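# Clamp tube in vise, extract pin, drop in tray

## Task

Secure the tube in the vise, then draw the red-handled pin out of it without the clamped tube shifting. Finish with the entire pin lying flat on the tray's floor, lower than the tray's rim, and the tube still clamped in its original spot. The tray may be relocated, provided it ends upright on the table and away from both the tube and the vise's movable jaw. At the end nothing of the robot may touch the tube or the movable jaw, not even indirectly through a loose item. A result that holds only because the robot is still supporting it does not count. Release everything and withdraw the arm when finished.

## Robot and tools

Robot: one six-joint arm with a two-finger parallel gripper. Joint order, base outward: waist, shoulder, elbow, wrist pitch, wrist yaw, wrist roll. Ranges (rad): waist -3.054 to 3.054, shoulder 0.000 to 3.142, elbow 0.000 to 2.356, wrist pitch -1.571 to 1.571, wrist yaw -1.571 to 1.571, wrist roll -3.142 to 3.142. Load limits (N m): waist 17.4, shoulder 21.6, elbow 21.5, wrist pitch 5.67, wrist yaw 5.65, wrist roll 5.3; a carried object adds to them. Hitting a limit through contact freezes the arm for 10 s and drops the rest of that call.

Frames: all poses are in the scene frame. Origin is on the tabletop beneath the arm's base, +z up, +y to the left when facing along +x. The base itself may sit slightly tilted. In the gripper's own frame the fingers extend along +x and close along y. end_effector_position is the point midway between the finger pads, roughly 3 to 4 cm short of the tips.

A pose row is 8 numbers: x, y, z (metres, absolute target in scene frame), qw, qx, qy, qz (absolute orientation quaternion, w first), opening. Opening runs -1 to 1: +1 is fully open (0.088 m), empty fingers touch near -0.80, and values below that add nothing. Closing from fully open takes at least about 0.5 s.

execute_actions(actions): a list of actions; each action is a list of up to 15 rows, one row per 1/30 s control step. An action always lasts 15 steps (0.5 s); if shorter, its final row repeats. An empty list just returns state and images. Any row target more than 0.6 m from the gripper's start-of-action position, measured along any gripper axis, gets the action refused; a malformed action, or a first action failing that check against the latest reported state, rejects the whole call with no motion. Each step the commanded pose is clipped to 70 mm and 16 degrees from the measured pose, so distant targets need several actions; after an action the arm only continues to the last clipped pose. Send the desired quaternion in every row rather than copying the reported one, which can drift.

move(target, speed, blocking): target is one 8-number row as above (absolute pose plus opening, opening applied at the start). The gripper follows a straight path there, lasting 0.5 to 10 s (longer paths stop short). speed is the path's top speed in m/s, 0.002 to 0.5, default 0.25; rotation is capped at twice that in rad/s and takes the shorter direction. The path ignores obstacles; faster contact, or a target set deeper past contact, means harder impact and pressure. The gripper can lag, stray and overshoot speed, mostly when the arm is stretched out. blocking=false returns after 0.5 s while the arm keeps going; until a result shows it finished, further moves and execute_actions are refused, so use wait or stop. The extra 'move:' line reports the outcome (done, off_target, moving, held, fault), the distance to target, and limits: paced means the sent pose was clipped, held means a check blocked some steps (afterwards the arm may surge past speed).

wait(seconds): 0 to 10; lets time run with the last command held, ending early if a running move finishes. stop(): brakes a running move to rest; it needs stopping distance, and the fingers continue. zoom_image(camera, region): camera is cam_high or cam_wrist; region [x0, y0, x1, y1] in pixels of the latest 504x504 image, top-left origin, at most 504 by 504. read_manual(section): only 'licences'; no motion. finished_scene(scene): pass the current scene number; irreversible, reports success and moves on. Replying with no tool call ends everything.

Results: a state line with gripper position (m), quaternion wxyz, and linear/angular velocities; Joint positions and Joint velocities in the joint order above, plus the finger-pad gap (m, m/s); grip_measured, the measured opening on the command scale; Hand target, the pose currently being driven toward; 'pose unreachable' when the clearance check (which counts the base mount) altered or blocked a command; step readings of position, with HELD marking held-back steps; MOTOR HOT from 50 °C and OVER-TEMPERATURE FAULT at 95 °C, which pauses the arm and may cut power entirely if it does not cool. Readings may be off by about 1 mm of opening and the printed position drifts at long reach.

Gripping: to hold something, command an opening well below grip_measured; the gap sets squeeze force (about 34 N per pad maximum). Fast closes can press harder. Friction may leave the gripper short or tilted, and small moves may not happen: check pose after each move and correct tilt.

Cameras: cam_high is fixed, above and behind at roughly (0.226, -0.331, 0.912); cam_wrist rides on the hand. Both are 504x504 with calibration supplied (pinhole plus radial, K, T_world_to_cam), accurate to a few degrees and millimetres.

Avoid: dropping the pin, knocking anything off the table, fast impacts, heavy pressing into the vise or tube, moving the clamped tube while extracting. A brief external push on loose objects may occur. At the end, open the fingers and pull away so nothing touches the tube, jaw or pin.

Each tool is called after "Emit:" in YAML: its name, and indented under it one key for each argument.

## Session

Emit:
execute_actions:
  actions: []

Scene clock: 0.00 s.
end_effector_position=(+0.2559, -0.3189, +0.2630) grip_measured=+0.826 end_effector_quat_wxyz=(-0.123, -0.574, +0.121, +0.801) end_effector_velocity=(-0.000, -0.001, +0.002) end_effector_angular_velocity=(-0.013, +0.004, +0.010)
Joint positions: [-1.195  1.064  1.501 -1.202 -0.015  2.145  0.079]
Joint velocities: [-0.002 -0.007 -0.002  0.007  0.007 -0.007 -0.   ]
Heat: hottest shoulder 28 °C (+0.0 °C/min).
Hand target: +0.256, -0.319, +0.263; -0.123, -0.574, +0.121, +0.801
camera_calibration (this result's frames):
cam_wrist: T_world_to_cam=[[-0.105626, 0.919833, -0.377823, 0.437513], [0.994405, 0.0981278, -0.0391033, -0.17849], [0.00110639, -0.379839, -0.925052, 0.198789], [0, 0, 0, 1]] pos_world=[0.223484, -0.309416, 0.342213]

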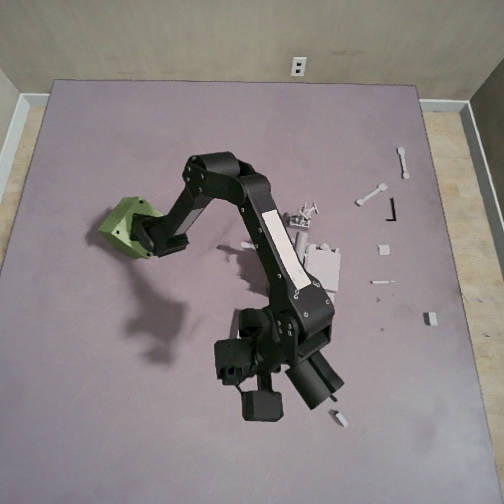

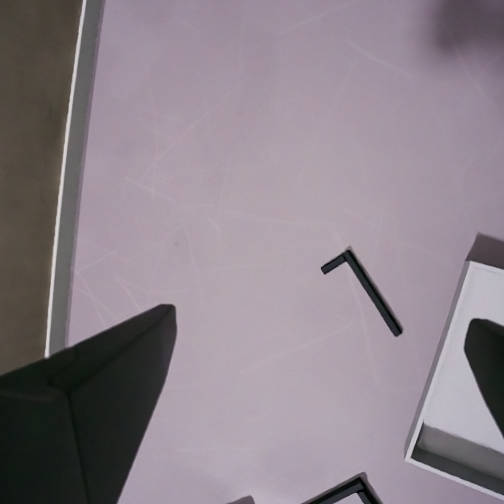

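Similar layout. Replicate the earlier views, unwinding the roll.

Emit:
move:
  target: [0.32,-0.22,0.27,0.5,0.5,0.5,-0.5,1]
  speed: 0.4

Emit:
move:
  target: [0.36,-0.1,0.27,0.707,0,0.707,0,1]
  speed: 0.4

Emit:
move:
  target: [0.32,-0.06,0.26,0.5417,-0.4545,0.5417,0.4545,0.6]
  speed: 0.4

Scene clock: 8.23 s.
end_effector_position=(+0.3187, -0.2192, +0.2712) grip_measured=+0.989 end_effector_quat_wxyz=(+0.501, +0.500, +0.496, -0.503) end_effector_velocity=(+0.001, +0.003, +0.003) end_effector_angular_velocity=(+0.005, -0.008, +0.024)
Joint positions: [-0.923  0.959  1.536 -1.378 -0.291  0.774  0.087]
Joint velocities: [ 0.002 -0.007  0.002 -0.007 -0.007 -0.022 -0.   ]
Heat: hottest shoulder 29 °C (+7.3 °C/min).
Hand target: +0.320, -0.220, +0.269; +0.500, +0.500, +0.500, -0.500
Off the commanded pose: 0.002 m, 1 deg.
move: done
camera_calibration (this result's frames):
cam_wrist: T_world_to_cam=[[-0.997854, -0.0258351, -0.0601594, 0.346378], [-0.0427896, 0.952799, 0.300571, 0.17537], [0.0495546, 0.3025, -0.95186, 0.385578], [0, 0, 0, 1]] pos_world=[0.334032, -0.274781, 0.335144]

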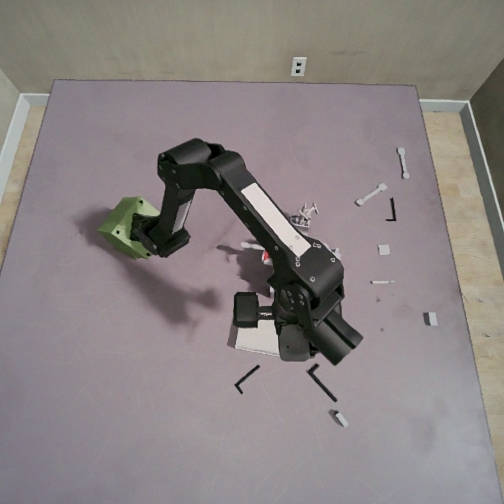

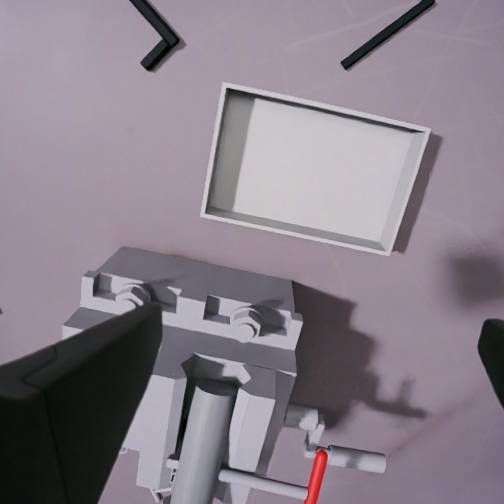

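Scene clock: 10.70 s.
end_effector_position=(+0.3585, -0.1019, +0.2700) grip_measured=+0.989 end_effector_quat_wxyz=(+0.708, +0.002, +0.706, -0.003) end_effector_velocity=(-0.010, +0.002, -0.001) end_effector_angular_velocity=(+0.013, +0.049, +0.041)
Joint positions: [ 0.403  1.02   1.501 -1.479  0.609  0.224  0.087]
Joint velocities: [ 0.002  0.002 -0.002 -0.051 -0.022 -0.007  0.   ]
Heat: hottest shoulder 29 °C (+5.6 °C/min).
Hand target: +0.361, -0.101, +0.270; +0.707, -0.002, +0.707, -0.000
Off the commanded pose: 0.002 m, 0 deg.
move: done
camera_calibration (this result's frames):
cam_wrist: T_world_to_cam=[[0.0234287, -0.998088, -0.0571984, -0.0769209], [-0.9515, -0.0398176, 0.305062, 0.289124], [-0.306757, 0.047277, -0.950613, 0.448358], [0, 0, 0, 1]] pos_world=[0.41444, -0.0864587, 0.333614]

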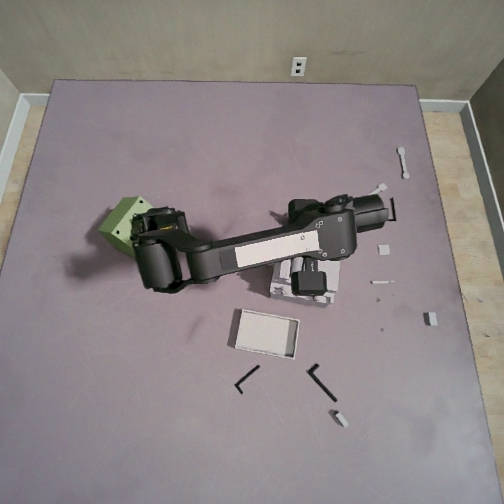

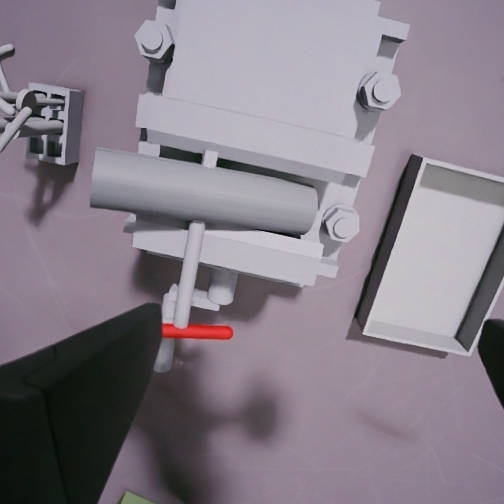

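Scene clock: 12.97 s.
end_effector_position=(+0.3223, -0.0596, +0.2603) grip_measured=+0.600 end_effector_quat_wxyz=(+0.544, -0.452, +0.543, +0.452) end_effector_velocity=(-0.002, -0.001, -0.001) end_effector_angular_velocity=(-0.010, +0.003, +0.032)
Joint positions: [ 0.718  0.988  1.308 -1.55   0.747 -0.804  0.068]
Joint velocities: [ 0.002 -0.002 -0.007 -0.007  0.007 -0.022 -0.   ]
Heat: hottest shoulder 29 °C (+4.6 °C/min).
Hand target: +0.320, -0.060, +0.260; +0.542, -0.455, +0.541, +0.454
Off the commanded pose: 0.002 m, 1 deg.
move: done
camera_calibration (this result's frames):
cam_wrist: T_world_to_cam=[[0.986565, -0.152415, -0.0588115, -0.293971], [-0.127396, -0.943114, 0.307092, -0.0606558], [-0.102272, -0.295474, -0.949861, 0.339543], [0, 0, 0, 1]] pos_world=[0.31702, -0.00168496, 0.323857]

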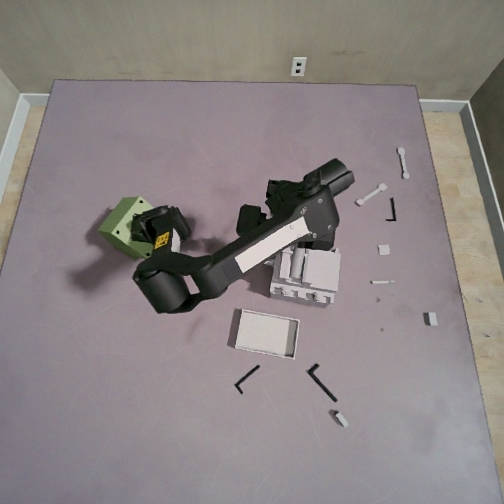

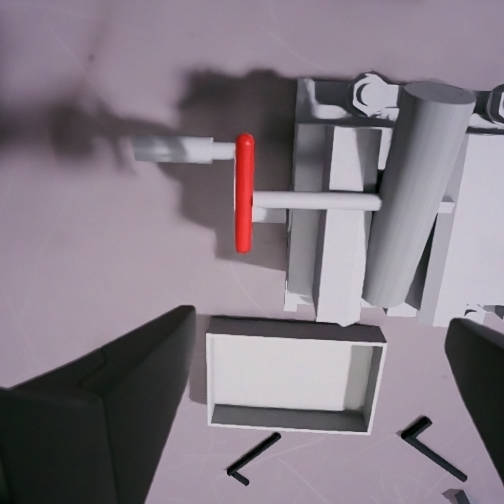

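Emit:
move:
  target: [0.294,-0.056,0.15,0.5417,-0.4545,0.5417,0.4545,-0.1]
  speed: 0.08

Scene clock: 26.00 s.
end_effector_position=(+0.2960, -0.0558, +0.1510) grip_measured=-0.100 end_effector_quat_wxyz=(+0.542, -0.454, +0.542, +0.454) end_effector_velocity=(-0.005, +0.004, -0.004) end_effector_angular_velocity=(+0.028, +0.013, +0.003)
Joint positions: [ 0.256  0.868  0.826 -0.882  0.523 -1.318  0.034]
Joint velocities: [-0.012 -0.002 -0.017  0.007 -0.037 -0.007 -0.   ]
Heat: hottest shoulder 29 °C (+2.3 °C/min).
Hand target: +0.294, -0.056, +0.150; +0.542, -0.454, +0.542, +0.455
Off the commanded pose: 0.002 m, 0 deg.
move: done
camera_calibration (this result's frames):
cam_wrist: T_world_to_cam=[[0.987732, -0.144701, -0.0587187, -0.273872], [-0.119994, -0.943914, 0.307617, -0.0291801], [-0.0999377, -0.296797, -0.949697, 0.233355], [0, 0, 0, 1]] pos_world=[0.290332, 0.00208612, 0.214512]

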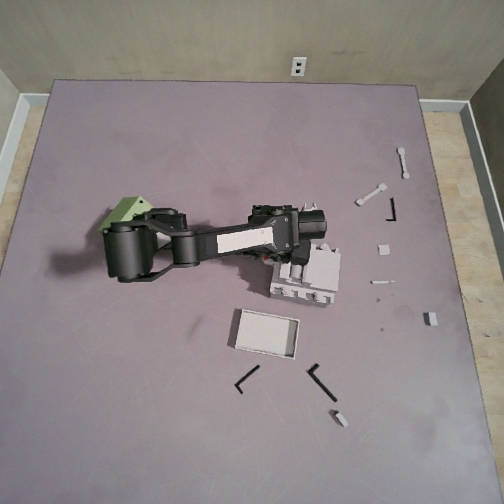

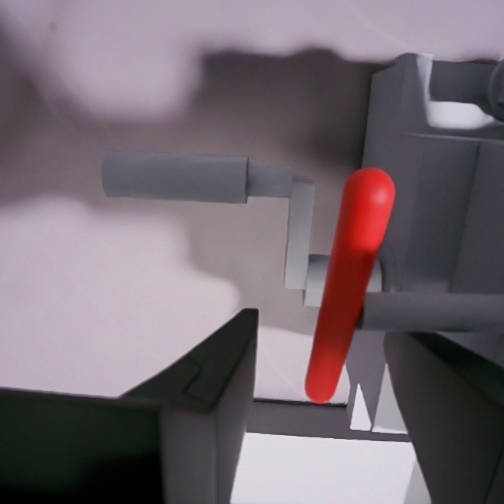

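Emit:
execute_actions:
  actions:
    - [[0.294,-0.061,0.148,0.5417,-0.4545,0.5417,0.4545,-0.1]]
    - [[0.294,-0.061,0.148,0.5417,-0.4545,0.5417,0.4545,-0.78]]
    - [[0.294,-0.061,0.148,0.5417,-0.4545,0.5417,0.4545,-0.78]]

Emit:
move:
  target: [0.305,-0.063,0.19,0.5417,-0.4545,0.5417,0.4545,-0.78]
  speed: 0.03

Scene clock: 32.03 s.
end_effector_position=(+0.2953, -0.0606, +0.1482) grip_measured=-0.664 end_effector_quat_wxyz=(+0.541, -0.454, +0.542, +0.455) end_effector_velocity=(-0.002, +0.001, -0.000) end_effector_angular_velocity=(+0.005, +0.008, -0.006)
Joint positions: [ 0.217  0.863  0.82  -0.867  0.499 -1.355  0.006]
Joint velocities: [-0.002 -0.002 -0.002 -0.007 -0.007  0.007 -0.   ]
Heat: hottest shoulder 29 °C (+1.9 °C/min).
Hand target: +0.294, -0.061, +0.148; +0.542, -0.454, +0.542, +0.455
Off the commanded pose: 0.001 m, 0 deg.
Step readings (end_effector_position; steps 1 to 15: 1st action; 16 to 30: 2nd action; 31 to 45: 3rd action):
0: (+0.2959, -0.0558, +0.1507)
1: (+0.2961, -0.0560, +0.1504)
2: (+0.2962, -0.0573, +0.1498)
4: (+0.2962, -0.0595, +0.1492)
8: (+0.2963, -0.0605, +0.1488)
15: (+0.2963, -0.0606, +0.1485)
16: (+0.2963, -0.0606, +0.1485)
17: (+0.2963, -0.0606, +0.1485)
19: (+0.2963, -0.0606, +0.1486)
23: (+0.2953, -0.0605, +0.1482)
30: (+0.2953, -0.0606, +0.1482)
31: (+0.2953, -0.0606, +0.1482)
32: (+0.2953, -0.0606, +0.1482)
34: (+0.2953, -0.0606, +0.1482)
38: (+0.2953, -0.0606, +0.1482)
45: end_effector_position above
camera_calibration (this result's frames):
cam_wrist: T_world_to_cam=[[0.987966, -0.142072, -0.0611466, -0.273603], [-0.116646, -0.943995, 0.308655, -0.0340572], [-0.101573, -0.297808, -0.949207, 0.229578], [0, 0, 0, 1]] pos_world=[0.289657, -0.0026511, 0.211699]

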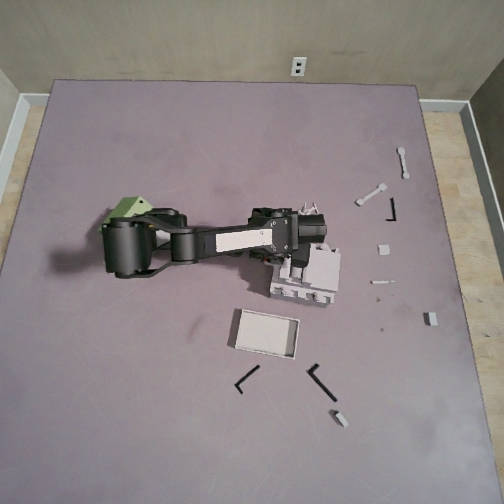

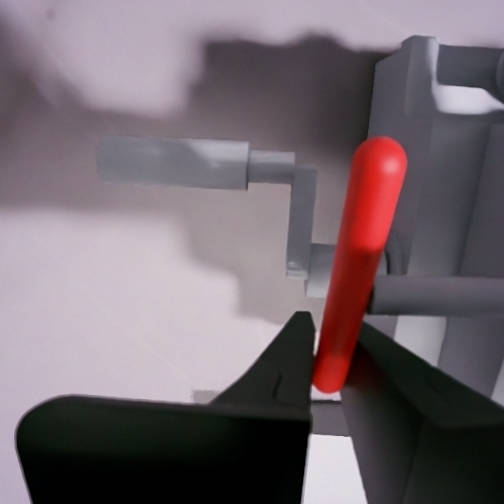

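Scene clock: 33.77 s.
end_effector_position=(+0.3012, -0.0626, +0.1864) grip_measured=-0.664 end_effector_quat_wxyz=(+0.536, -0.454, +0.545, +0.458) end_effector_velocity=(-0.003, +0.002, +0.002) end_effector_angular_velocity=(+0.012, +0.011, +0.010)
Joint positions: [ 0.353  0.863  0.964 -1.092  0.58  -1.224  0.006]
Joint velocities: [ 0.012 -0.002  0.002 -0.022 -0.007  0.007 -0.   ]
Heat: hottest shoulder 29 °C (+1.8 °C/min).
Hand target: +0.305, -0.063, +0.190; +0.542, -0.455, +0.542, +0.454
Off the commanded pose: 0.005 m, 1 deg.
move: done
camera_calibration (this result's frames):
cam_wrist: T_world_to_cam=[[0.98785, -0.137493, -0.0724507, -0.274904], [-0.108388, -0.943596, 0.312855, -0.0502726], [-0.111379, -0.3012, -0.947034, 0.26818], [0, 0, 0, 1]] pos_world=[0.295984, -0.00445843, 0.249786]

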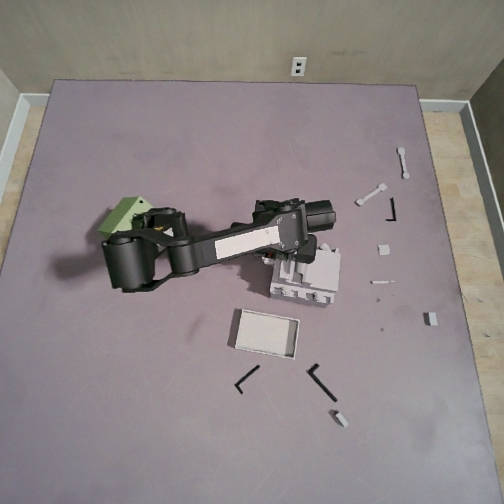

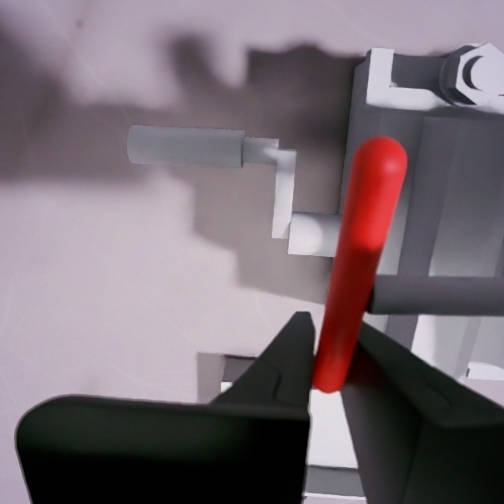

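Emit:
execute_actions:
  actions:
    - [[0.307,-0.063,0.19,0.5417,-0.4545,0.5417,0.4545,-0.73]]
    - [[0.307,-0.063,0.19,0.5417,-0.4545,0.5417,0.4545,-0.71]]
    - [[0.307,-0.063,0.19,0.5417,-0.4545,0.5417,0.4545,-0.695]]

Scene clock: 40.73 s.
end_effector_position=(+0.3030, -0.0630, +0.1879) grip_measured=-0.661 end_effector_quat_wxyz=(+0.537, -0.454, +0.544, +0.457) end_effector_velocity=(-0.002, -0.002, +0.001) end_effector_angular_velocity=(-0.009, +0.002, +0.007)
Joint positions: [ 0.354  0.864  0.972 -1.094  0.581 -1.223  0.007]
Joint velocities: [-0.002 -0.007 -0.002 -0.007  0.007 -0.007  0.   ]
Heat: hottest shoulder 29 °C (+1.5 °C/min).
Hand target: +0.307, -0.063, +0.190; +0.542, -0.454, +0.542, +0.455
Off the commanded pose: 0.005 m, 1 deg.
Step readings (end_effector_position; steps 1 to 15: 1st action; 16 to 30: 2nd action; 31 to 45: 3rd action):
0: (+0.3013, -0.0626, +0.1867)
1: (+0.3015, -0.0627, +0.1869)
2: (+0.3018, -0.0628, +0.1871)
4: (+0.3024, -0.0630, +0.1876)
8: (+0.3029, -0.0631, +0.1879)
15: (+0.3030, -0.0631, +0.1879)
16: (+0.3030, -0.0630, +0.1879)
17: (+0.3030, -0.0630, +0.1879)
19: (+0.3030, -0.0630, +0.1879)
23: (+0.3030, -0.0630, +0.1879)
30: (+0.3030, -0.0630, +0.1879)
31: (+0.3030, -0.0630, +0.1879)
32: (+0.3030, -0.0630, +0.1879)
34: (+0.3030, -0.0630, +0.1879)
38: (+0.3030, -0.0630, +0.1879)
45: end_effector_position above
camera_calibration (this result's frames):
cam_wrist: T_world_to_cam=[[0.987765, -0.140063, -0.0685746, -0.277519], [-0.11213, -0.943477, 0.311894, -0.0496618], [-0.108383, -0.300389, -0.947639, 0.268844], [0, 0, 0, 1]] pos_world=[0.297693, -0.0049672, 0.251225]

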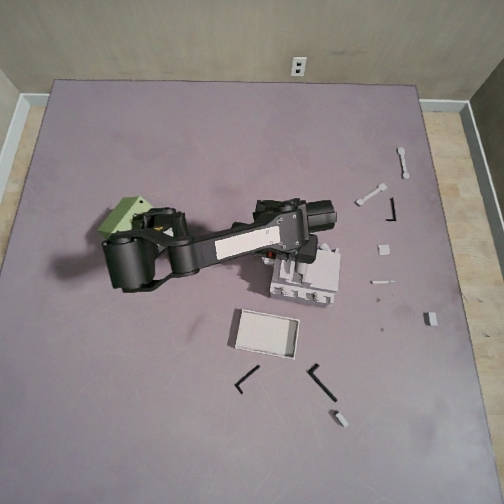

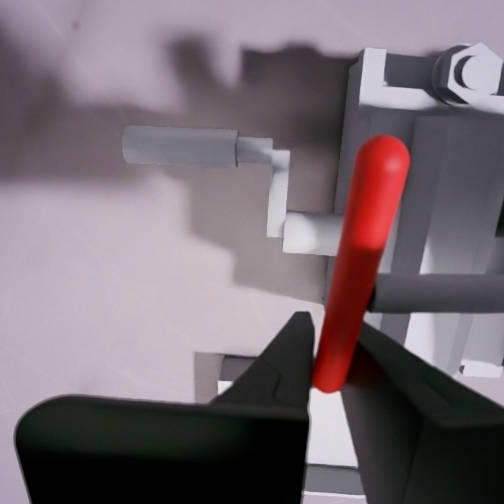

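Emit:
execute_actions:
  actions:
    - [[0.307,-0.063,0.19,0.5417,-0.4545,0.5417,0.4545,-0.685]]
    - [[0.307,-0.063,0.19,0.5417,-0.4545,0.5417,0.4545,-0.68]]
    - [[0.307,-0.063,0.19,0.5417,-0.4545,0.5417,0.4545,-0.68]]

Emit:
zoom_image:
  camera: "cam_high"
  region: [240, 200, 360, 320]

Scene clock: 46.87 s.
end_effector_position=(+0.3031, -0.0630, +0.1878) grip_measured=-0.660 end_effector_quat_wxyz=(+0.537, -0.454, +0.544, +0.457) end_effector_velocity=(+0.000, -0.000, -0.001) end_effector_angular_velocity=(+0.003, -0.002, -0.031)
Joint positions: [ 0.354  0.865  0.972 -1.094  0.581 -1.223  0.007]
Joint velocities: [-0.007 -0.002 -0.002  0.007 -0.007  0.022 -0.   ]
Heat: hottest elbow 30 °C (+2.6 °C/min).
Hand target: +0.307, -0.063, +0.190; +0.542, -0.454, +0.542, +0.455
Off the commanded pose: 0.004 m, 1 deg.
Step readings (end_effector_position; steps 1 to 15: 1st action; 16 to 30: 2nd action; 31 to 45: 3rd action):
0: (+0.3031, -0.0630, +0.1879)
1: (+0.3031, -0.0630, +0.1879)
2: (+0.3031, -0.0630, +0.1879)
4: (+0.3031, -0.0630, +0.1879)
8: (+0.3031, -0.0630, +0.1879)
15: (+0.3031, -0.0630, +0.1879)
16: (+0.3031, -0.0630, +0.1879)
17: (+0.3031, -0.0630, +0.1879)
19: (+0.3031, -0.0630, +0.1879)
23: (+0.3031, -0.0630, +0.1879)
30: (+0.3031, -0.0630, +0.1879)
31: (+0.3031, -0.0630, +0.1879)
32: (+0.3031, -0.0630, +0.1879)
34: (+0.3031, -0.0630, +0.1879)
38: (+0.3031, -0.0630, +0.1879)
45: end_effector_position above
camera_calibration (this result's frames):
cam_wrist: T_world_to_cam=[[0.987773, -0.13986, -0.0688777, -0.277542], [-0.111835, -0.943484, 0.31198, -0.0496866], [-0.108619, -0.300463, -0.947589, 0.268872], [0, 0, 0, 1]] pos_world=[0.297796, -0.00490947, 0.251165]

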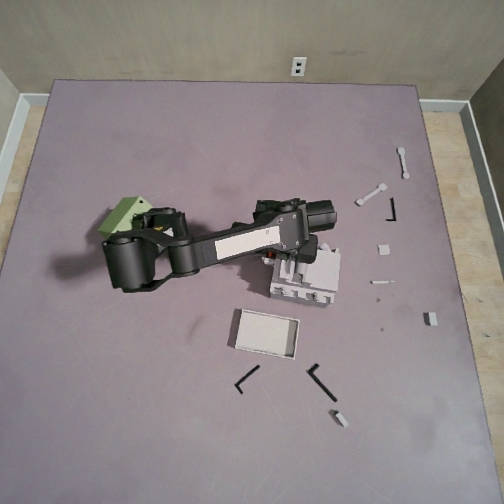

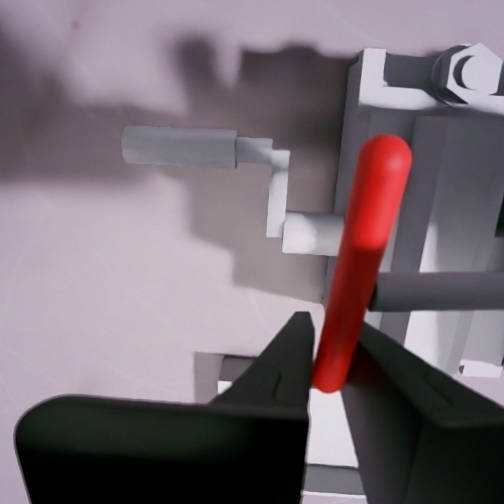

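Region (240, 200, 360, 320) of cam_high's 504x504 image, scaled by 4.200, with more detail than that image has.

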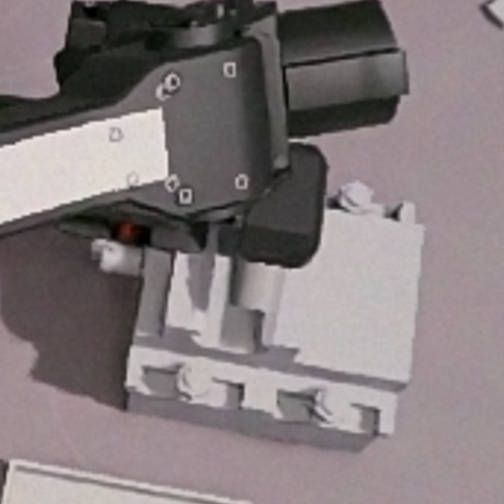

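Emit:
move:
  target: [0.335,-0.068,0.215,0.5417,-0.4545,0.5417,0.4545,-0.69]
  speed: 0.025

Scene clock: 53.33 s.
end_effector_position=(+0.3315, -0.0685, +0.2127) grip_measured=-0.660 end_effector_quat_wxyz=(+0.538, -0.454, +0.544, +0.456) end_effector_velocity=(+0.001, -0.001, +0.000) end_effector_angular_velocity=(-0.007, +0.004, +0.013)
Joint positions: [ 0.393  0.953  1.161 -1.214  0.602 -1.183  0.007]
Joint velocities: [ 0.002  0.007  0.007 -0.007  0.007 -0.007 -0.   ]
Heat: hottest elbow 30 °C (+2.2 °C/min).
Hand target: +0.335, -0.068, +0.215; +0.542, -0.455, +0.542, +0.454
Off the commanded pose: 0.004 m, 1 deg.
move: done
camera_calibration (this result's frames):
cam_wrist: T_world_to_cam=[[0.987722, -0.141137, -0.0669822, -0.305103], [-0.113712, -0.943506, 0.311233, -0.0586891], [-0.107124, -0.299795, -0.94797, 0.293558], [0, 0, 0, 1]] pos_world=[0.326131, -0.0104276, 0.276114]

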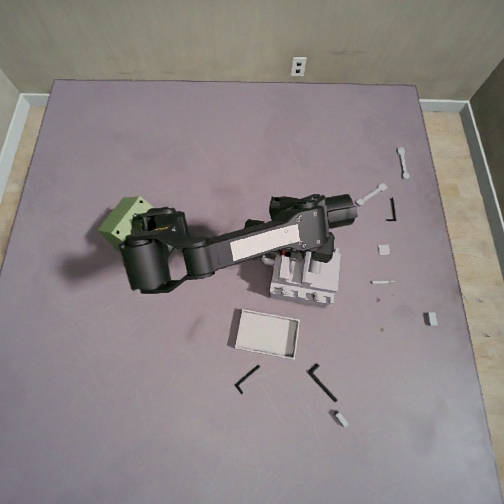

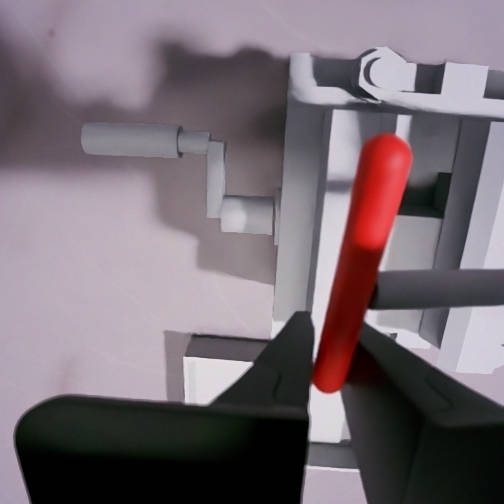

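Emit:
move:
  target: [0.372,-0.074,0.255,0.5417,-0.4545,0.5417,0.4545,-0.69]
  speed: 0.05

Emit:
execute_actions:
  actions:
    - [[0.372,-0.074,0.255,0.5417,-0.4545,0.5417,0.4545,-0.676]]
    - [[0.372,-0.074,0.255,0.5417,-0.4545,0.5417,0.4545,-0.672]]
    - [[0.372,-0.074,0.255,0.5417,-0.4545,0.5417,0.4545,-0.672]]

Scene clock: 64.90 s.
end_effector_position=(+0.3688, -0.0746, +0.2527) grip_measured=-0.660 end_effector_quat_wxyz=(+0.538, -0.454, +0.544, +0.457) end_effector_velocity=(-0.006, +0.002, -0.001) end_effector_angular_velocity=(+0.010, +0.039, +0.030)
Joint positions: [ 0.475  1.094  1.467 -1.43   0.644 -1.097  0.007]
Joint velocities: [-0.002  0.012  0.007 -0.037 -0.022 -0.007 -0.   ]
Heat: hottest elbow 31 °C (+2.0 °C/min).
Hand target: +0.372, -0.074, +0.255; +0.542, -0.455, +0.542, +0.455
Off the commanded pose: 0.004 m, 1 deg.
move: done
camera_calibration (this result's frames):
cam_wrist: T_world_to_cam=[[0.987805, -0.14041, -0.0672809, -0.34007], [-0.112893, -0.943501, 0.311547, -0.0730069], [-0.107224, -0.300152, -0.947846, 0.333625], [0, 0, 0, 1]] pos_world=[0.363454, -0.0164932, 0.31609]

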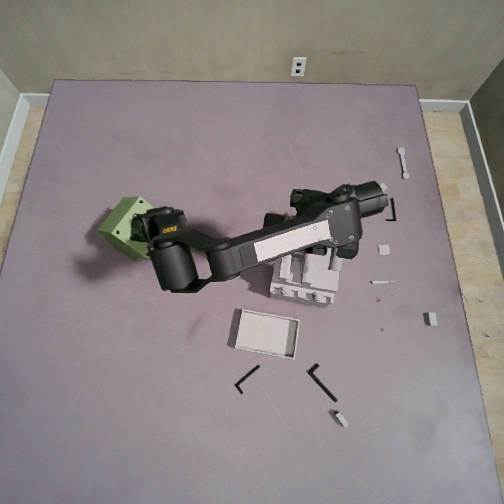

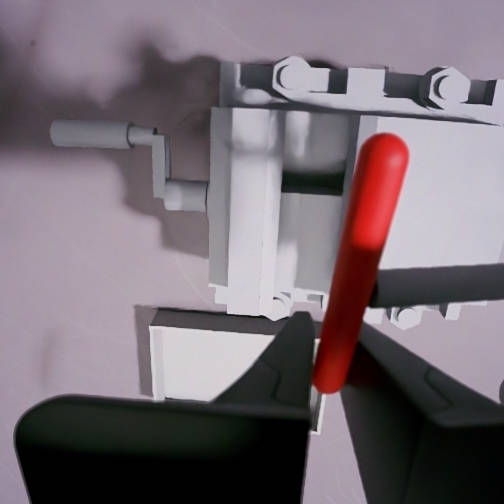

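Scene clock: 66.40 s.
end_effector_position=(+0.3690, -0.0748, +0.2531) grip_measured=-0.659 end_effector_quat_wxyz=(+0.538, -0.455, +0.544, +0.456) end_effector_velocity=(-0.006, +0.001, -0.000) end_effector_angular_velocity=(+0.014, +0.024, +0.019)
Joint positions: [ 0.477  1.095  1.469 -1.432  0.648 -1.094  0.007]
Joint velocities: [-0.002 -0.002 -0.002 -0.022 -0.022 -0.007 -0.   ]
Heat: hottest elbow 31 °C (+2.0 °C/min).
Hand target: +0.372, -0.074, +0.255; +0.542, -0.454, +0.542, +0.454
Off the commanded pose: 0.004 m, 1 deg.
Step readings (end_effector_position; steps 1 to 15: 1st action; 16 to 30: 2nd action; 31 to 45: 3rd action):
0: (+0.3688, -0.0746, +0.2527)
1: (+0.3689, -0.0745, +0.2527)
2: (+0.3689, -0.0745, +0.2528)
4: (+0.3688, -0.0746, +0.2528)
8: (+0.3689, -0.0747, +0.2530)
15: (+0.3689, -0.0746, +0.2529)
16: (+0.3689, -0.0746, +0.2529)
17: (+0.3689, -0.0746, +0.2529)
19: (+0.3689, -0.0746, +0.2529)
23: (+0.3689, -0.0746, +0.2529)
30: (+0.3689, -0.0747, +0.2530)
31: (+0.3689, -0.0748, +0.2530)
32: (+0.3690, -0.0748, +0.2530)
34: (+0.3690, -0.0748, +0.2530)
38: (+0.3690, -0.0748, +0.2530)
45: end_effector_position above
camera_calibration (this result's frames):
cam_wrist: T_world_to_cam=[[0.987771, -0.141191, -0.0661272, -0.340626], [-0.113748, -0.942691, 0.313681, -0.0735347], [-0.106626, -0.302323, -0.947223, 0.333383], [0, 0, 0, 1]] pos_world=[0.363643, -0.0166245, 0.31633]

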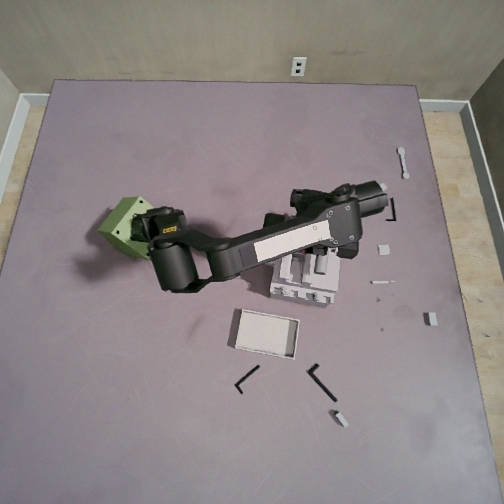

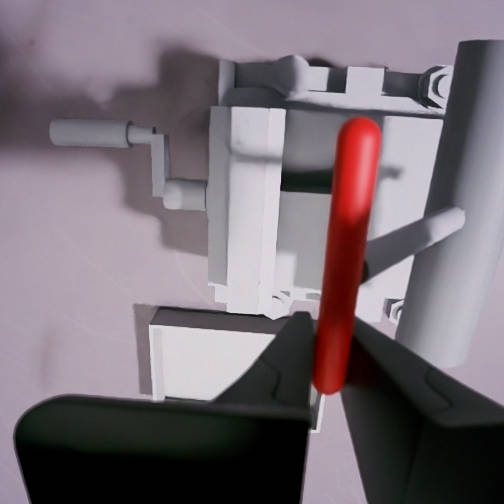

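Emit:
move:
  target: [0.32,-0.066,0.235,0.5417,-0.4545,0.5417,0.4545,-0.7]
  speed: 0.05

Scene clock: 73.53 s.
end_effector_position=(+0.3208, -0.0655, +0.2336) grip_measured=-0.662 end_effector_quat_wxyz=(+0.537, -0.454, +0.544, +0.457) end_effector_velocity=(-0.006, +0.001, -0.001) end_effector_angular_velocity=(+0.008, +0.009, +0.005)
Joint positions: [ 0.533  0.939  1.201 -1.361  0.673 -1.032  0.007]
Joint velocities: [ 0.007 -0.012 -0.017 -0.007 -0.007  0.007 -0.   ]
Heat: hottest elbow 31 °C (+2.0 °C/min).
Hand target: +0.320, -0.066, +0.235; +0.542, -0.454, +0.542, +0.454
Off the commanded pose: 0.002 m, 1 deg.
move: done
camera_calibration (this result's frames):
cam_wrist: T_world_to_cam=[[0.987886, -0.139055, -0.068886, -0.29222], [-0.110931, -0.943206, 0.31314, -0.0649185], [-0.108517, -0.301705, -0.947205, 0.313247], [0, 0, 0, 1]] pos_world=[0.315471, -0.00735812, 0.296908]

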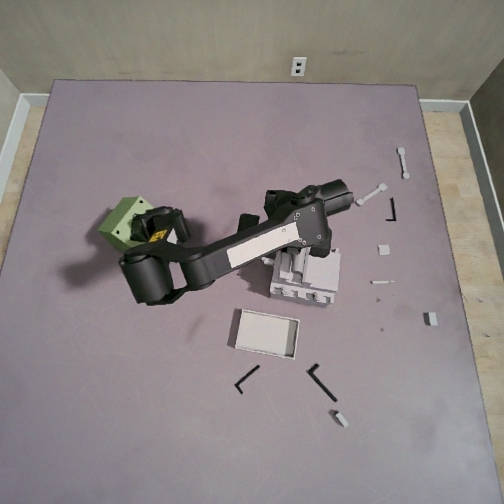

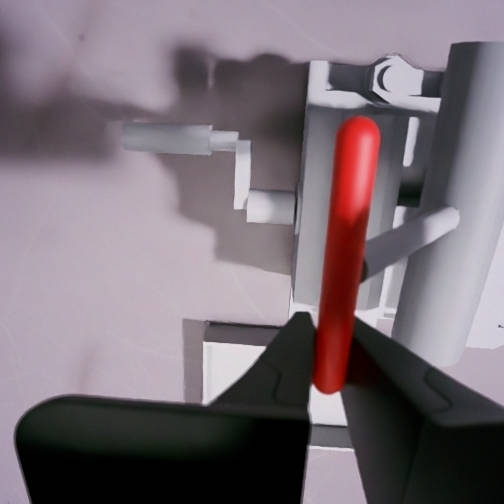

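Emit:
move:
  target: [0.314,-0.065,0.197,0.5417,-0.4545,0.5417,0.4545,-0.7]
  speed: 0.03

Emit:
zoom_image:
  camera: "cam_high"
  region: [240, 200, 360, 320]

Scene clock: 83.73 s.
end_effector_position=(+0.3184, -0.0656, +0.1974) grip_measured=-0.662 end_effector_quat_wxyz=(+0.544, -0.456, +0.543, +0.449) end_effector_velocity=(+0.001, +0.003, -0.002) end_effector_angular_velocity=(+0.019, -0.007, +0.008)
Joint positions: [ 0.369  0.9    1.046 -1.121  0.596 -1.207  0.007]
Joint velocities: [-0.007 -0.002 -0.007  0.022 -0.022 -0.022 -0.   ]
Heat: hottest shoulder 30 °C (+1.0 °C/min).
Hand target: +0.314, -0.065, +0.197; +0.541, -0.454, +0.542, +0.455
Off the commanded pose: 0.004 m, 1 deg.
move: done
camera_calibration (this result's frames):
cam_wrist: T_world_to_cam=[[0.98702, -0.15222, -0.0511876, -0.296438], [-0.128798, -0.94069, 0.313868, -0.0482206], [-0.0959287, -0.303201, -0.948086, 0.274761], [0, 0, 0, 1]] pos_world=[0.312737, -0.00717679, 0.260458]

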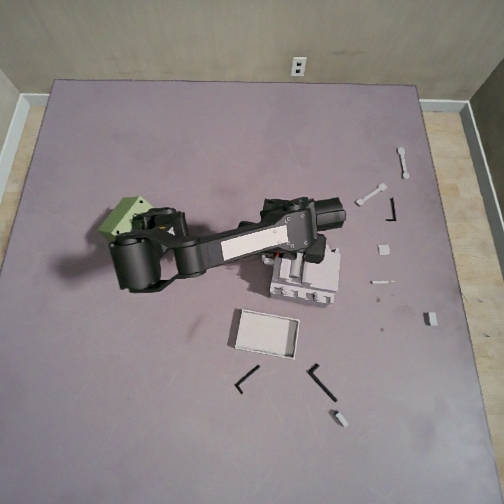

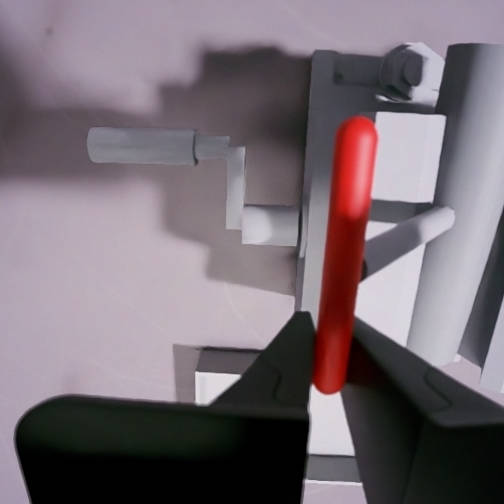

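Region (240, 200, 360, 320) of cam_high's 504x504 image, scaled by 4.200, with more detail than that image has.

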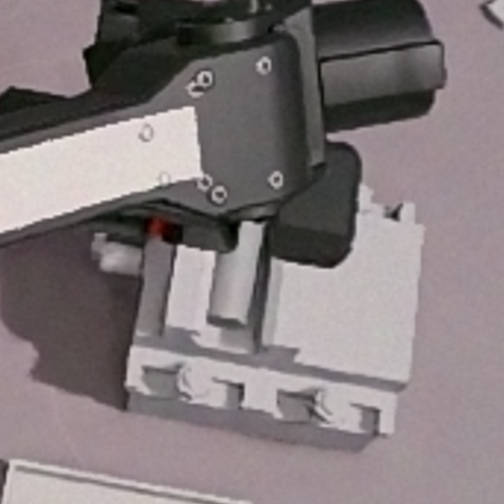

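In the gap. Push it upright with a light grip.

Emit:
move:
  target: [0.36,-0.073,0.207,0.5417,-0.4545,0.5417,0.4545,-0.675]
  speed: 0.025

Scene clock: 87.77 s.
end_effector_position=(+0.3551, -0.0717, +0.2059) grip_measured=-0.661 end_effector_quat_wxyz=(+0.538, -0.454, +0.542, +0.459) end_effector_velocity=(-0.000, +0.003, -0.000) end_effector_angular_velocity=(+0.019, +0.010, +0.009)
Joint positions: [ 0.318  1.028  1.233 -1.169  0.555 -1.263  0.007]
Joint velocities: [-0.002  0.007  0.007 -0.007 -0.022 -0.007 -0.   ]
Heat: hottest elbow 31 °C (+2.0 °C/min).
Hand target: +0.360, -0.073, +0.207; +0.542, -0.454, +0.542, +0.454
Off the commanded pose: 0.005 m, 1 deg.
move: done
camera_calibration (this result's frames):
cam_wrist: T_world_to_cam=[[0.988314, -0.136406, -0.0680368, -0.32898], [-0.10947, -0.945741, 0.305925, -0.0575016], [-0.106075, -0.294902, -0.949621, 0.288955], [0, 0, 0, 1]] pos_world=[0.349492, -0.0140433, 0.269606]

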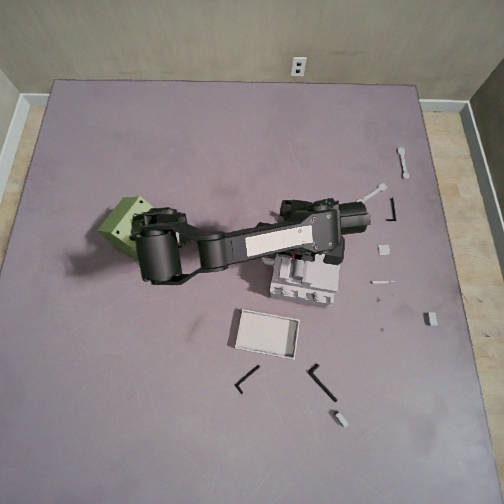

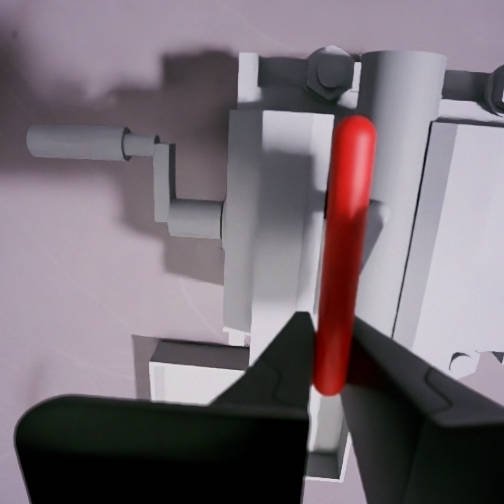

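Emit:
move:
  target: [0.397,-0.079,0.21,0.5417,-0.4545,0.5417,0.4545,-0.675]
  speed: 0.025

Emit:
move:
  target: [0.397,-0.079,0.21,0.5417,-0.4545,0.5417,0.4545,0.2]

Emit:
move:
  target: [0.39,-0.075,0.26,0.5417,-0.4545,0.5417,0.4545,0.2]
  speed: 0.1

Scene clock: 98.00 s.
end_effector_position=(+0.3919, -0.0781, +0.2089) grip_measured=-0.663 end_effector_quat_wxyz=(+0.538, -0.453, +0.543, +0.459) end_effector_velocity=(+0.000, +0.001, -0.001) end_effector_angular_velocity=(+0.005, +0.008, +0.009)
Joint positions: [ 0.274  1.154  1.409 -1.2    0.531 -1.303  0.006]
Joint velocities: [-0.002  0.007  0.007 -0.007 -0.007 -0.007 -0.   ]
Heat: hottest elbow 31 °C (+2.0 °C/min).
Hand target: +0.397, -0.079, +0.210; +0.542, -0.454, +0.542, +0.454
Off the commanded pose: 0.005 m, 1 deg.
move: done
camera_calibration (this result's frames):
cam_wrist: T_world_to_cam=[[0.98807, -0.137503, -0.069365, -0.365735], [-0.109892, -0.945025, 0.307979, -0.0606315], [-0.1079, -0.296682, -0.948861, 0.294191], [0, 0, 0, 1]] pos_world=[0.386452, -0.0203067, 0.27245]

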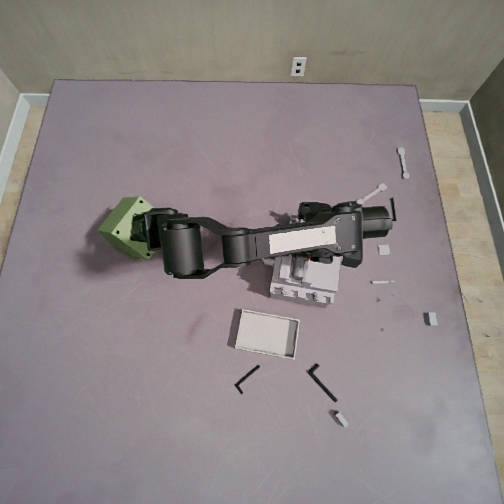

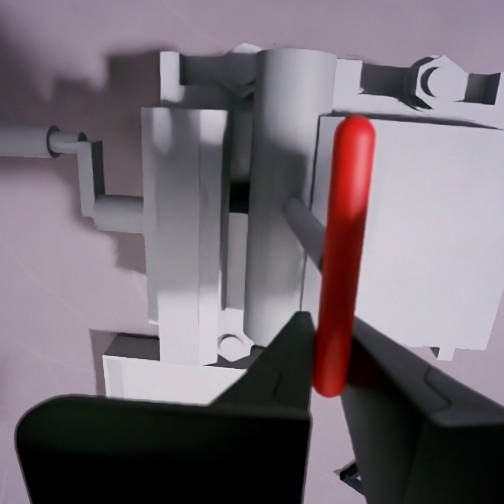

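Scene clock: 98.70 s.
end_effector_position=(+0.3945, -0.0790, +0.2107) grip_measured=+0.199 end_effector_quat_wxyz=(+0.542, -0.454, +0.541, +0.455) end_effector_velocity=(-0.004, +0.001, +0.001) end_effector_angular_velocity=(+0.007, +0.014, +0.018)
Joint positions: [ 0.274  1.154  1.418 -1.197  0.531 -1.303  0.049]
Joint velocities: [ 0.002 -0.002  0.002 -0.022 -0.007 -0.007  0.   ]
Heat: hottest elbow 31 °C (+2.0 °C/min).
Hand target: +0.397, -0.079, +0.210; +0.542, -0.454, +0.542, +0.455
Off the commanded pose: 0.003 m, 0 deg.
move: done
camera_calibration (this result's frames):
cam_wrist: T_world_to_cam=[[0.987887, -0.143191, -0.0597984, -0.370741], [-0.118401, -0.944642, 0.305994, -0.0579283], [-0.100304, -0.295207, -0.950154, 0.293393], [0, 0, 0, 1]] pos_world=[0.38882, -0.0211967, 0.274325]

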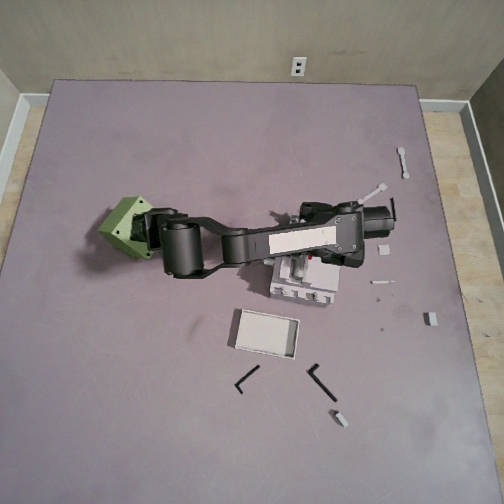

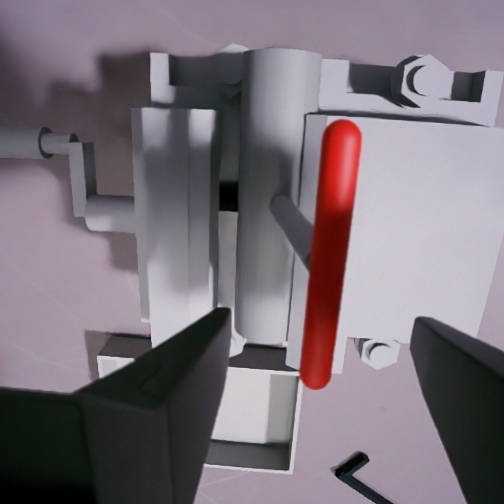

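Scene clock: 99.63 s.
end_effector_position=(+0.3884, -0.0767, +0.2606) grip_measured=+0.200 end_effector_quat_wxyz=(+0.544, -0.454, +0.541, +0.453) end_effector_velocity=(-0.006, +0.002, -0.001) end_effector_angular_velocity=(+0.002, +0.031, +0.023)
Joint positions: [ 0.465  1.155  1.576 -1.456  0.639 -1.112  0.049]
Joint velocities: [ 0.007  0.007  0.002 -0.037 -0.007  0.007  0.   ]
Heat: hottest elbow 31 °C (+2.0 °C/min).
Hand target: +0.390, -0.075, +0.260; +0.542, -0.455, +0.542, +0.454
Off the commanded pose: 0.002 m, 0 deg.
move: done
camera_calibration (this result's frames):
cam_wrist: T_world_to_cam=[[0.987703, -0.146163, -0.0554893, -0.362645], [-0.122504, -0.944063, 0.306166, -0.0701486], [-0.0971354, -0.295603, -0.95036, 0.339663], [0, 0, 0, 1]] pos_world=[0.382586, -0.0188245, 0.324156]

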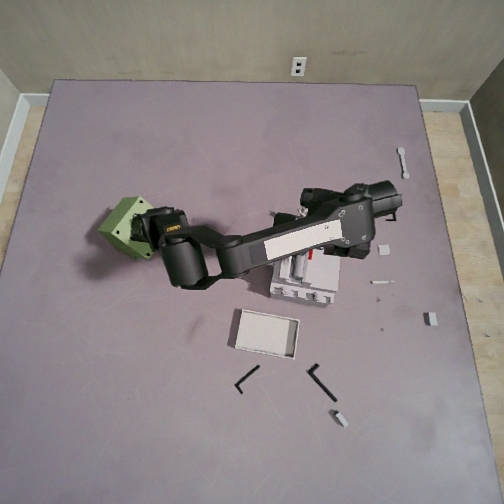

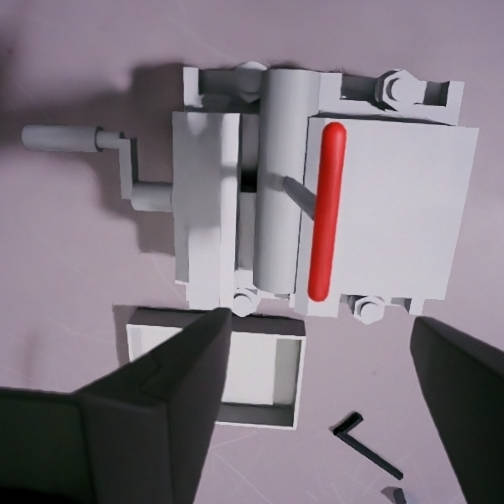

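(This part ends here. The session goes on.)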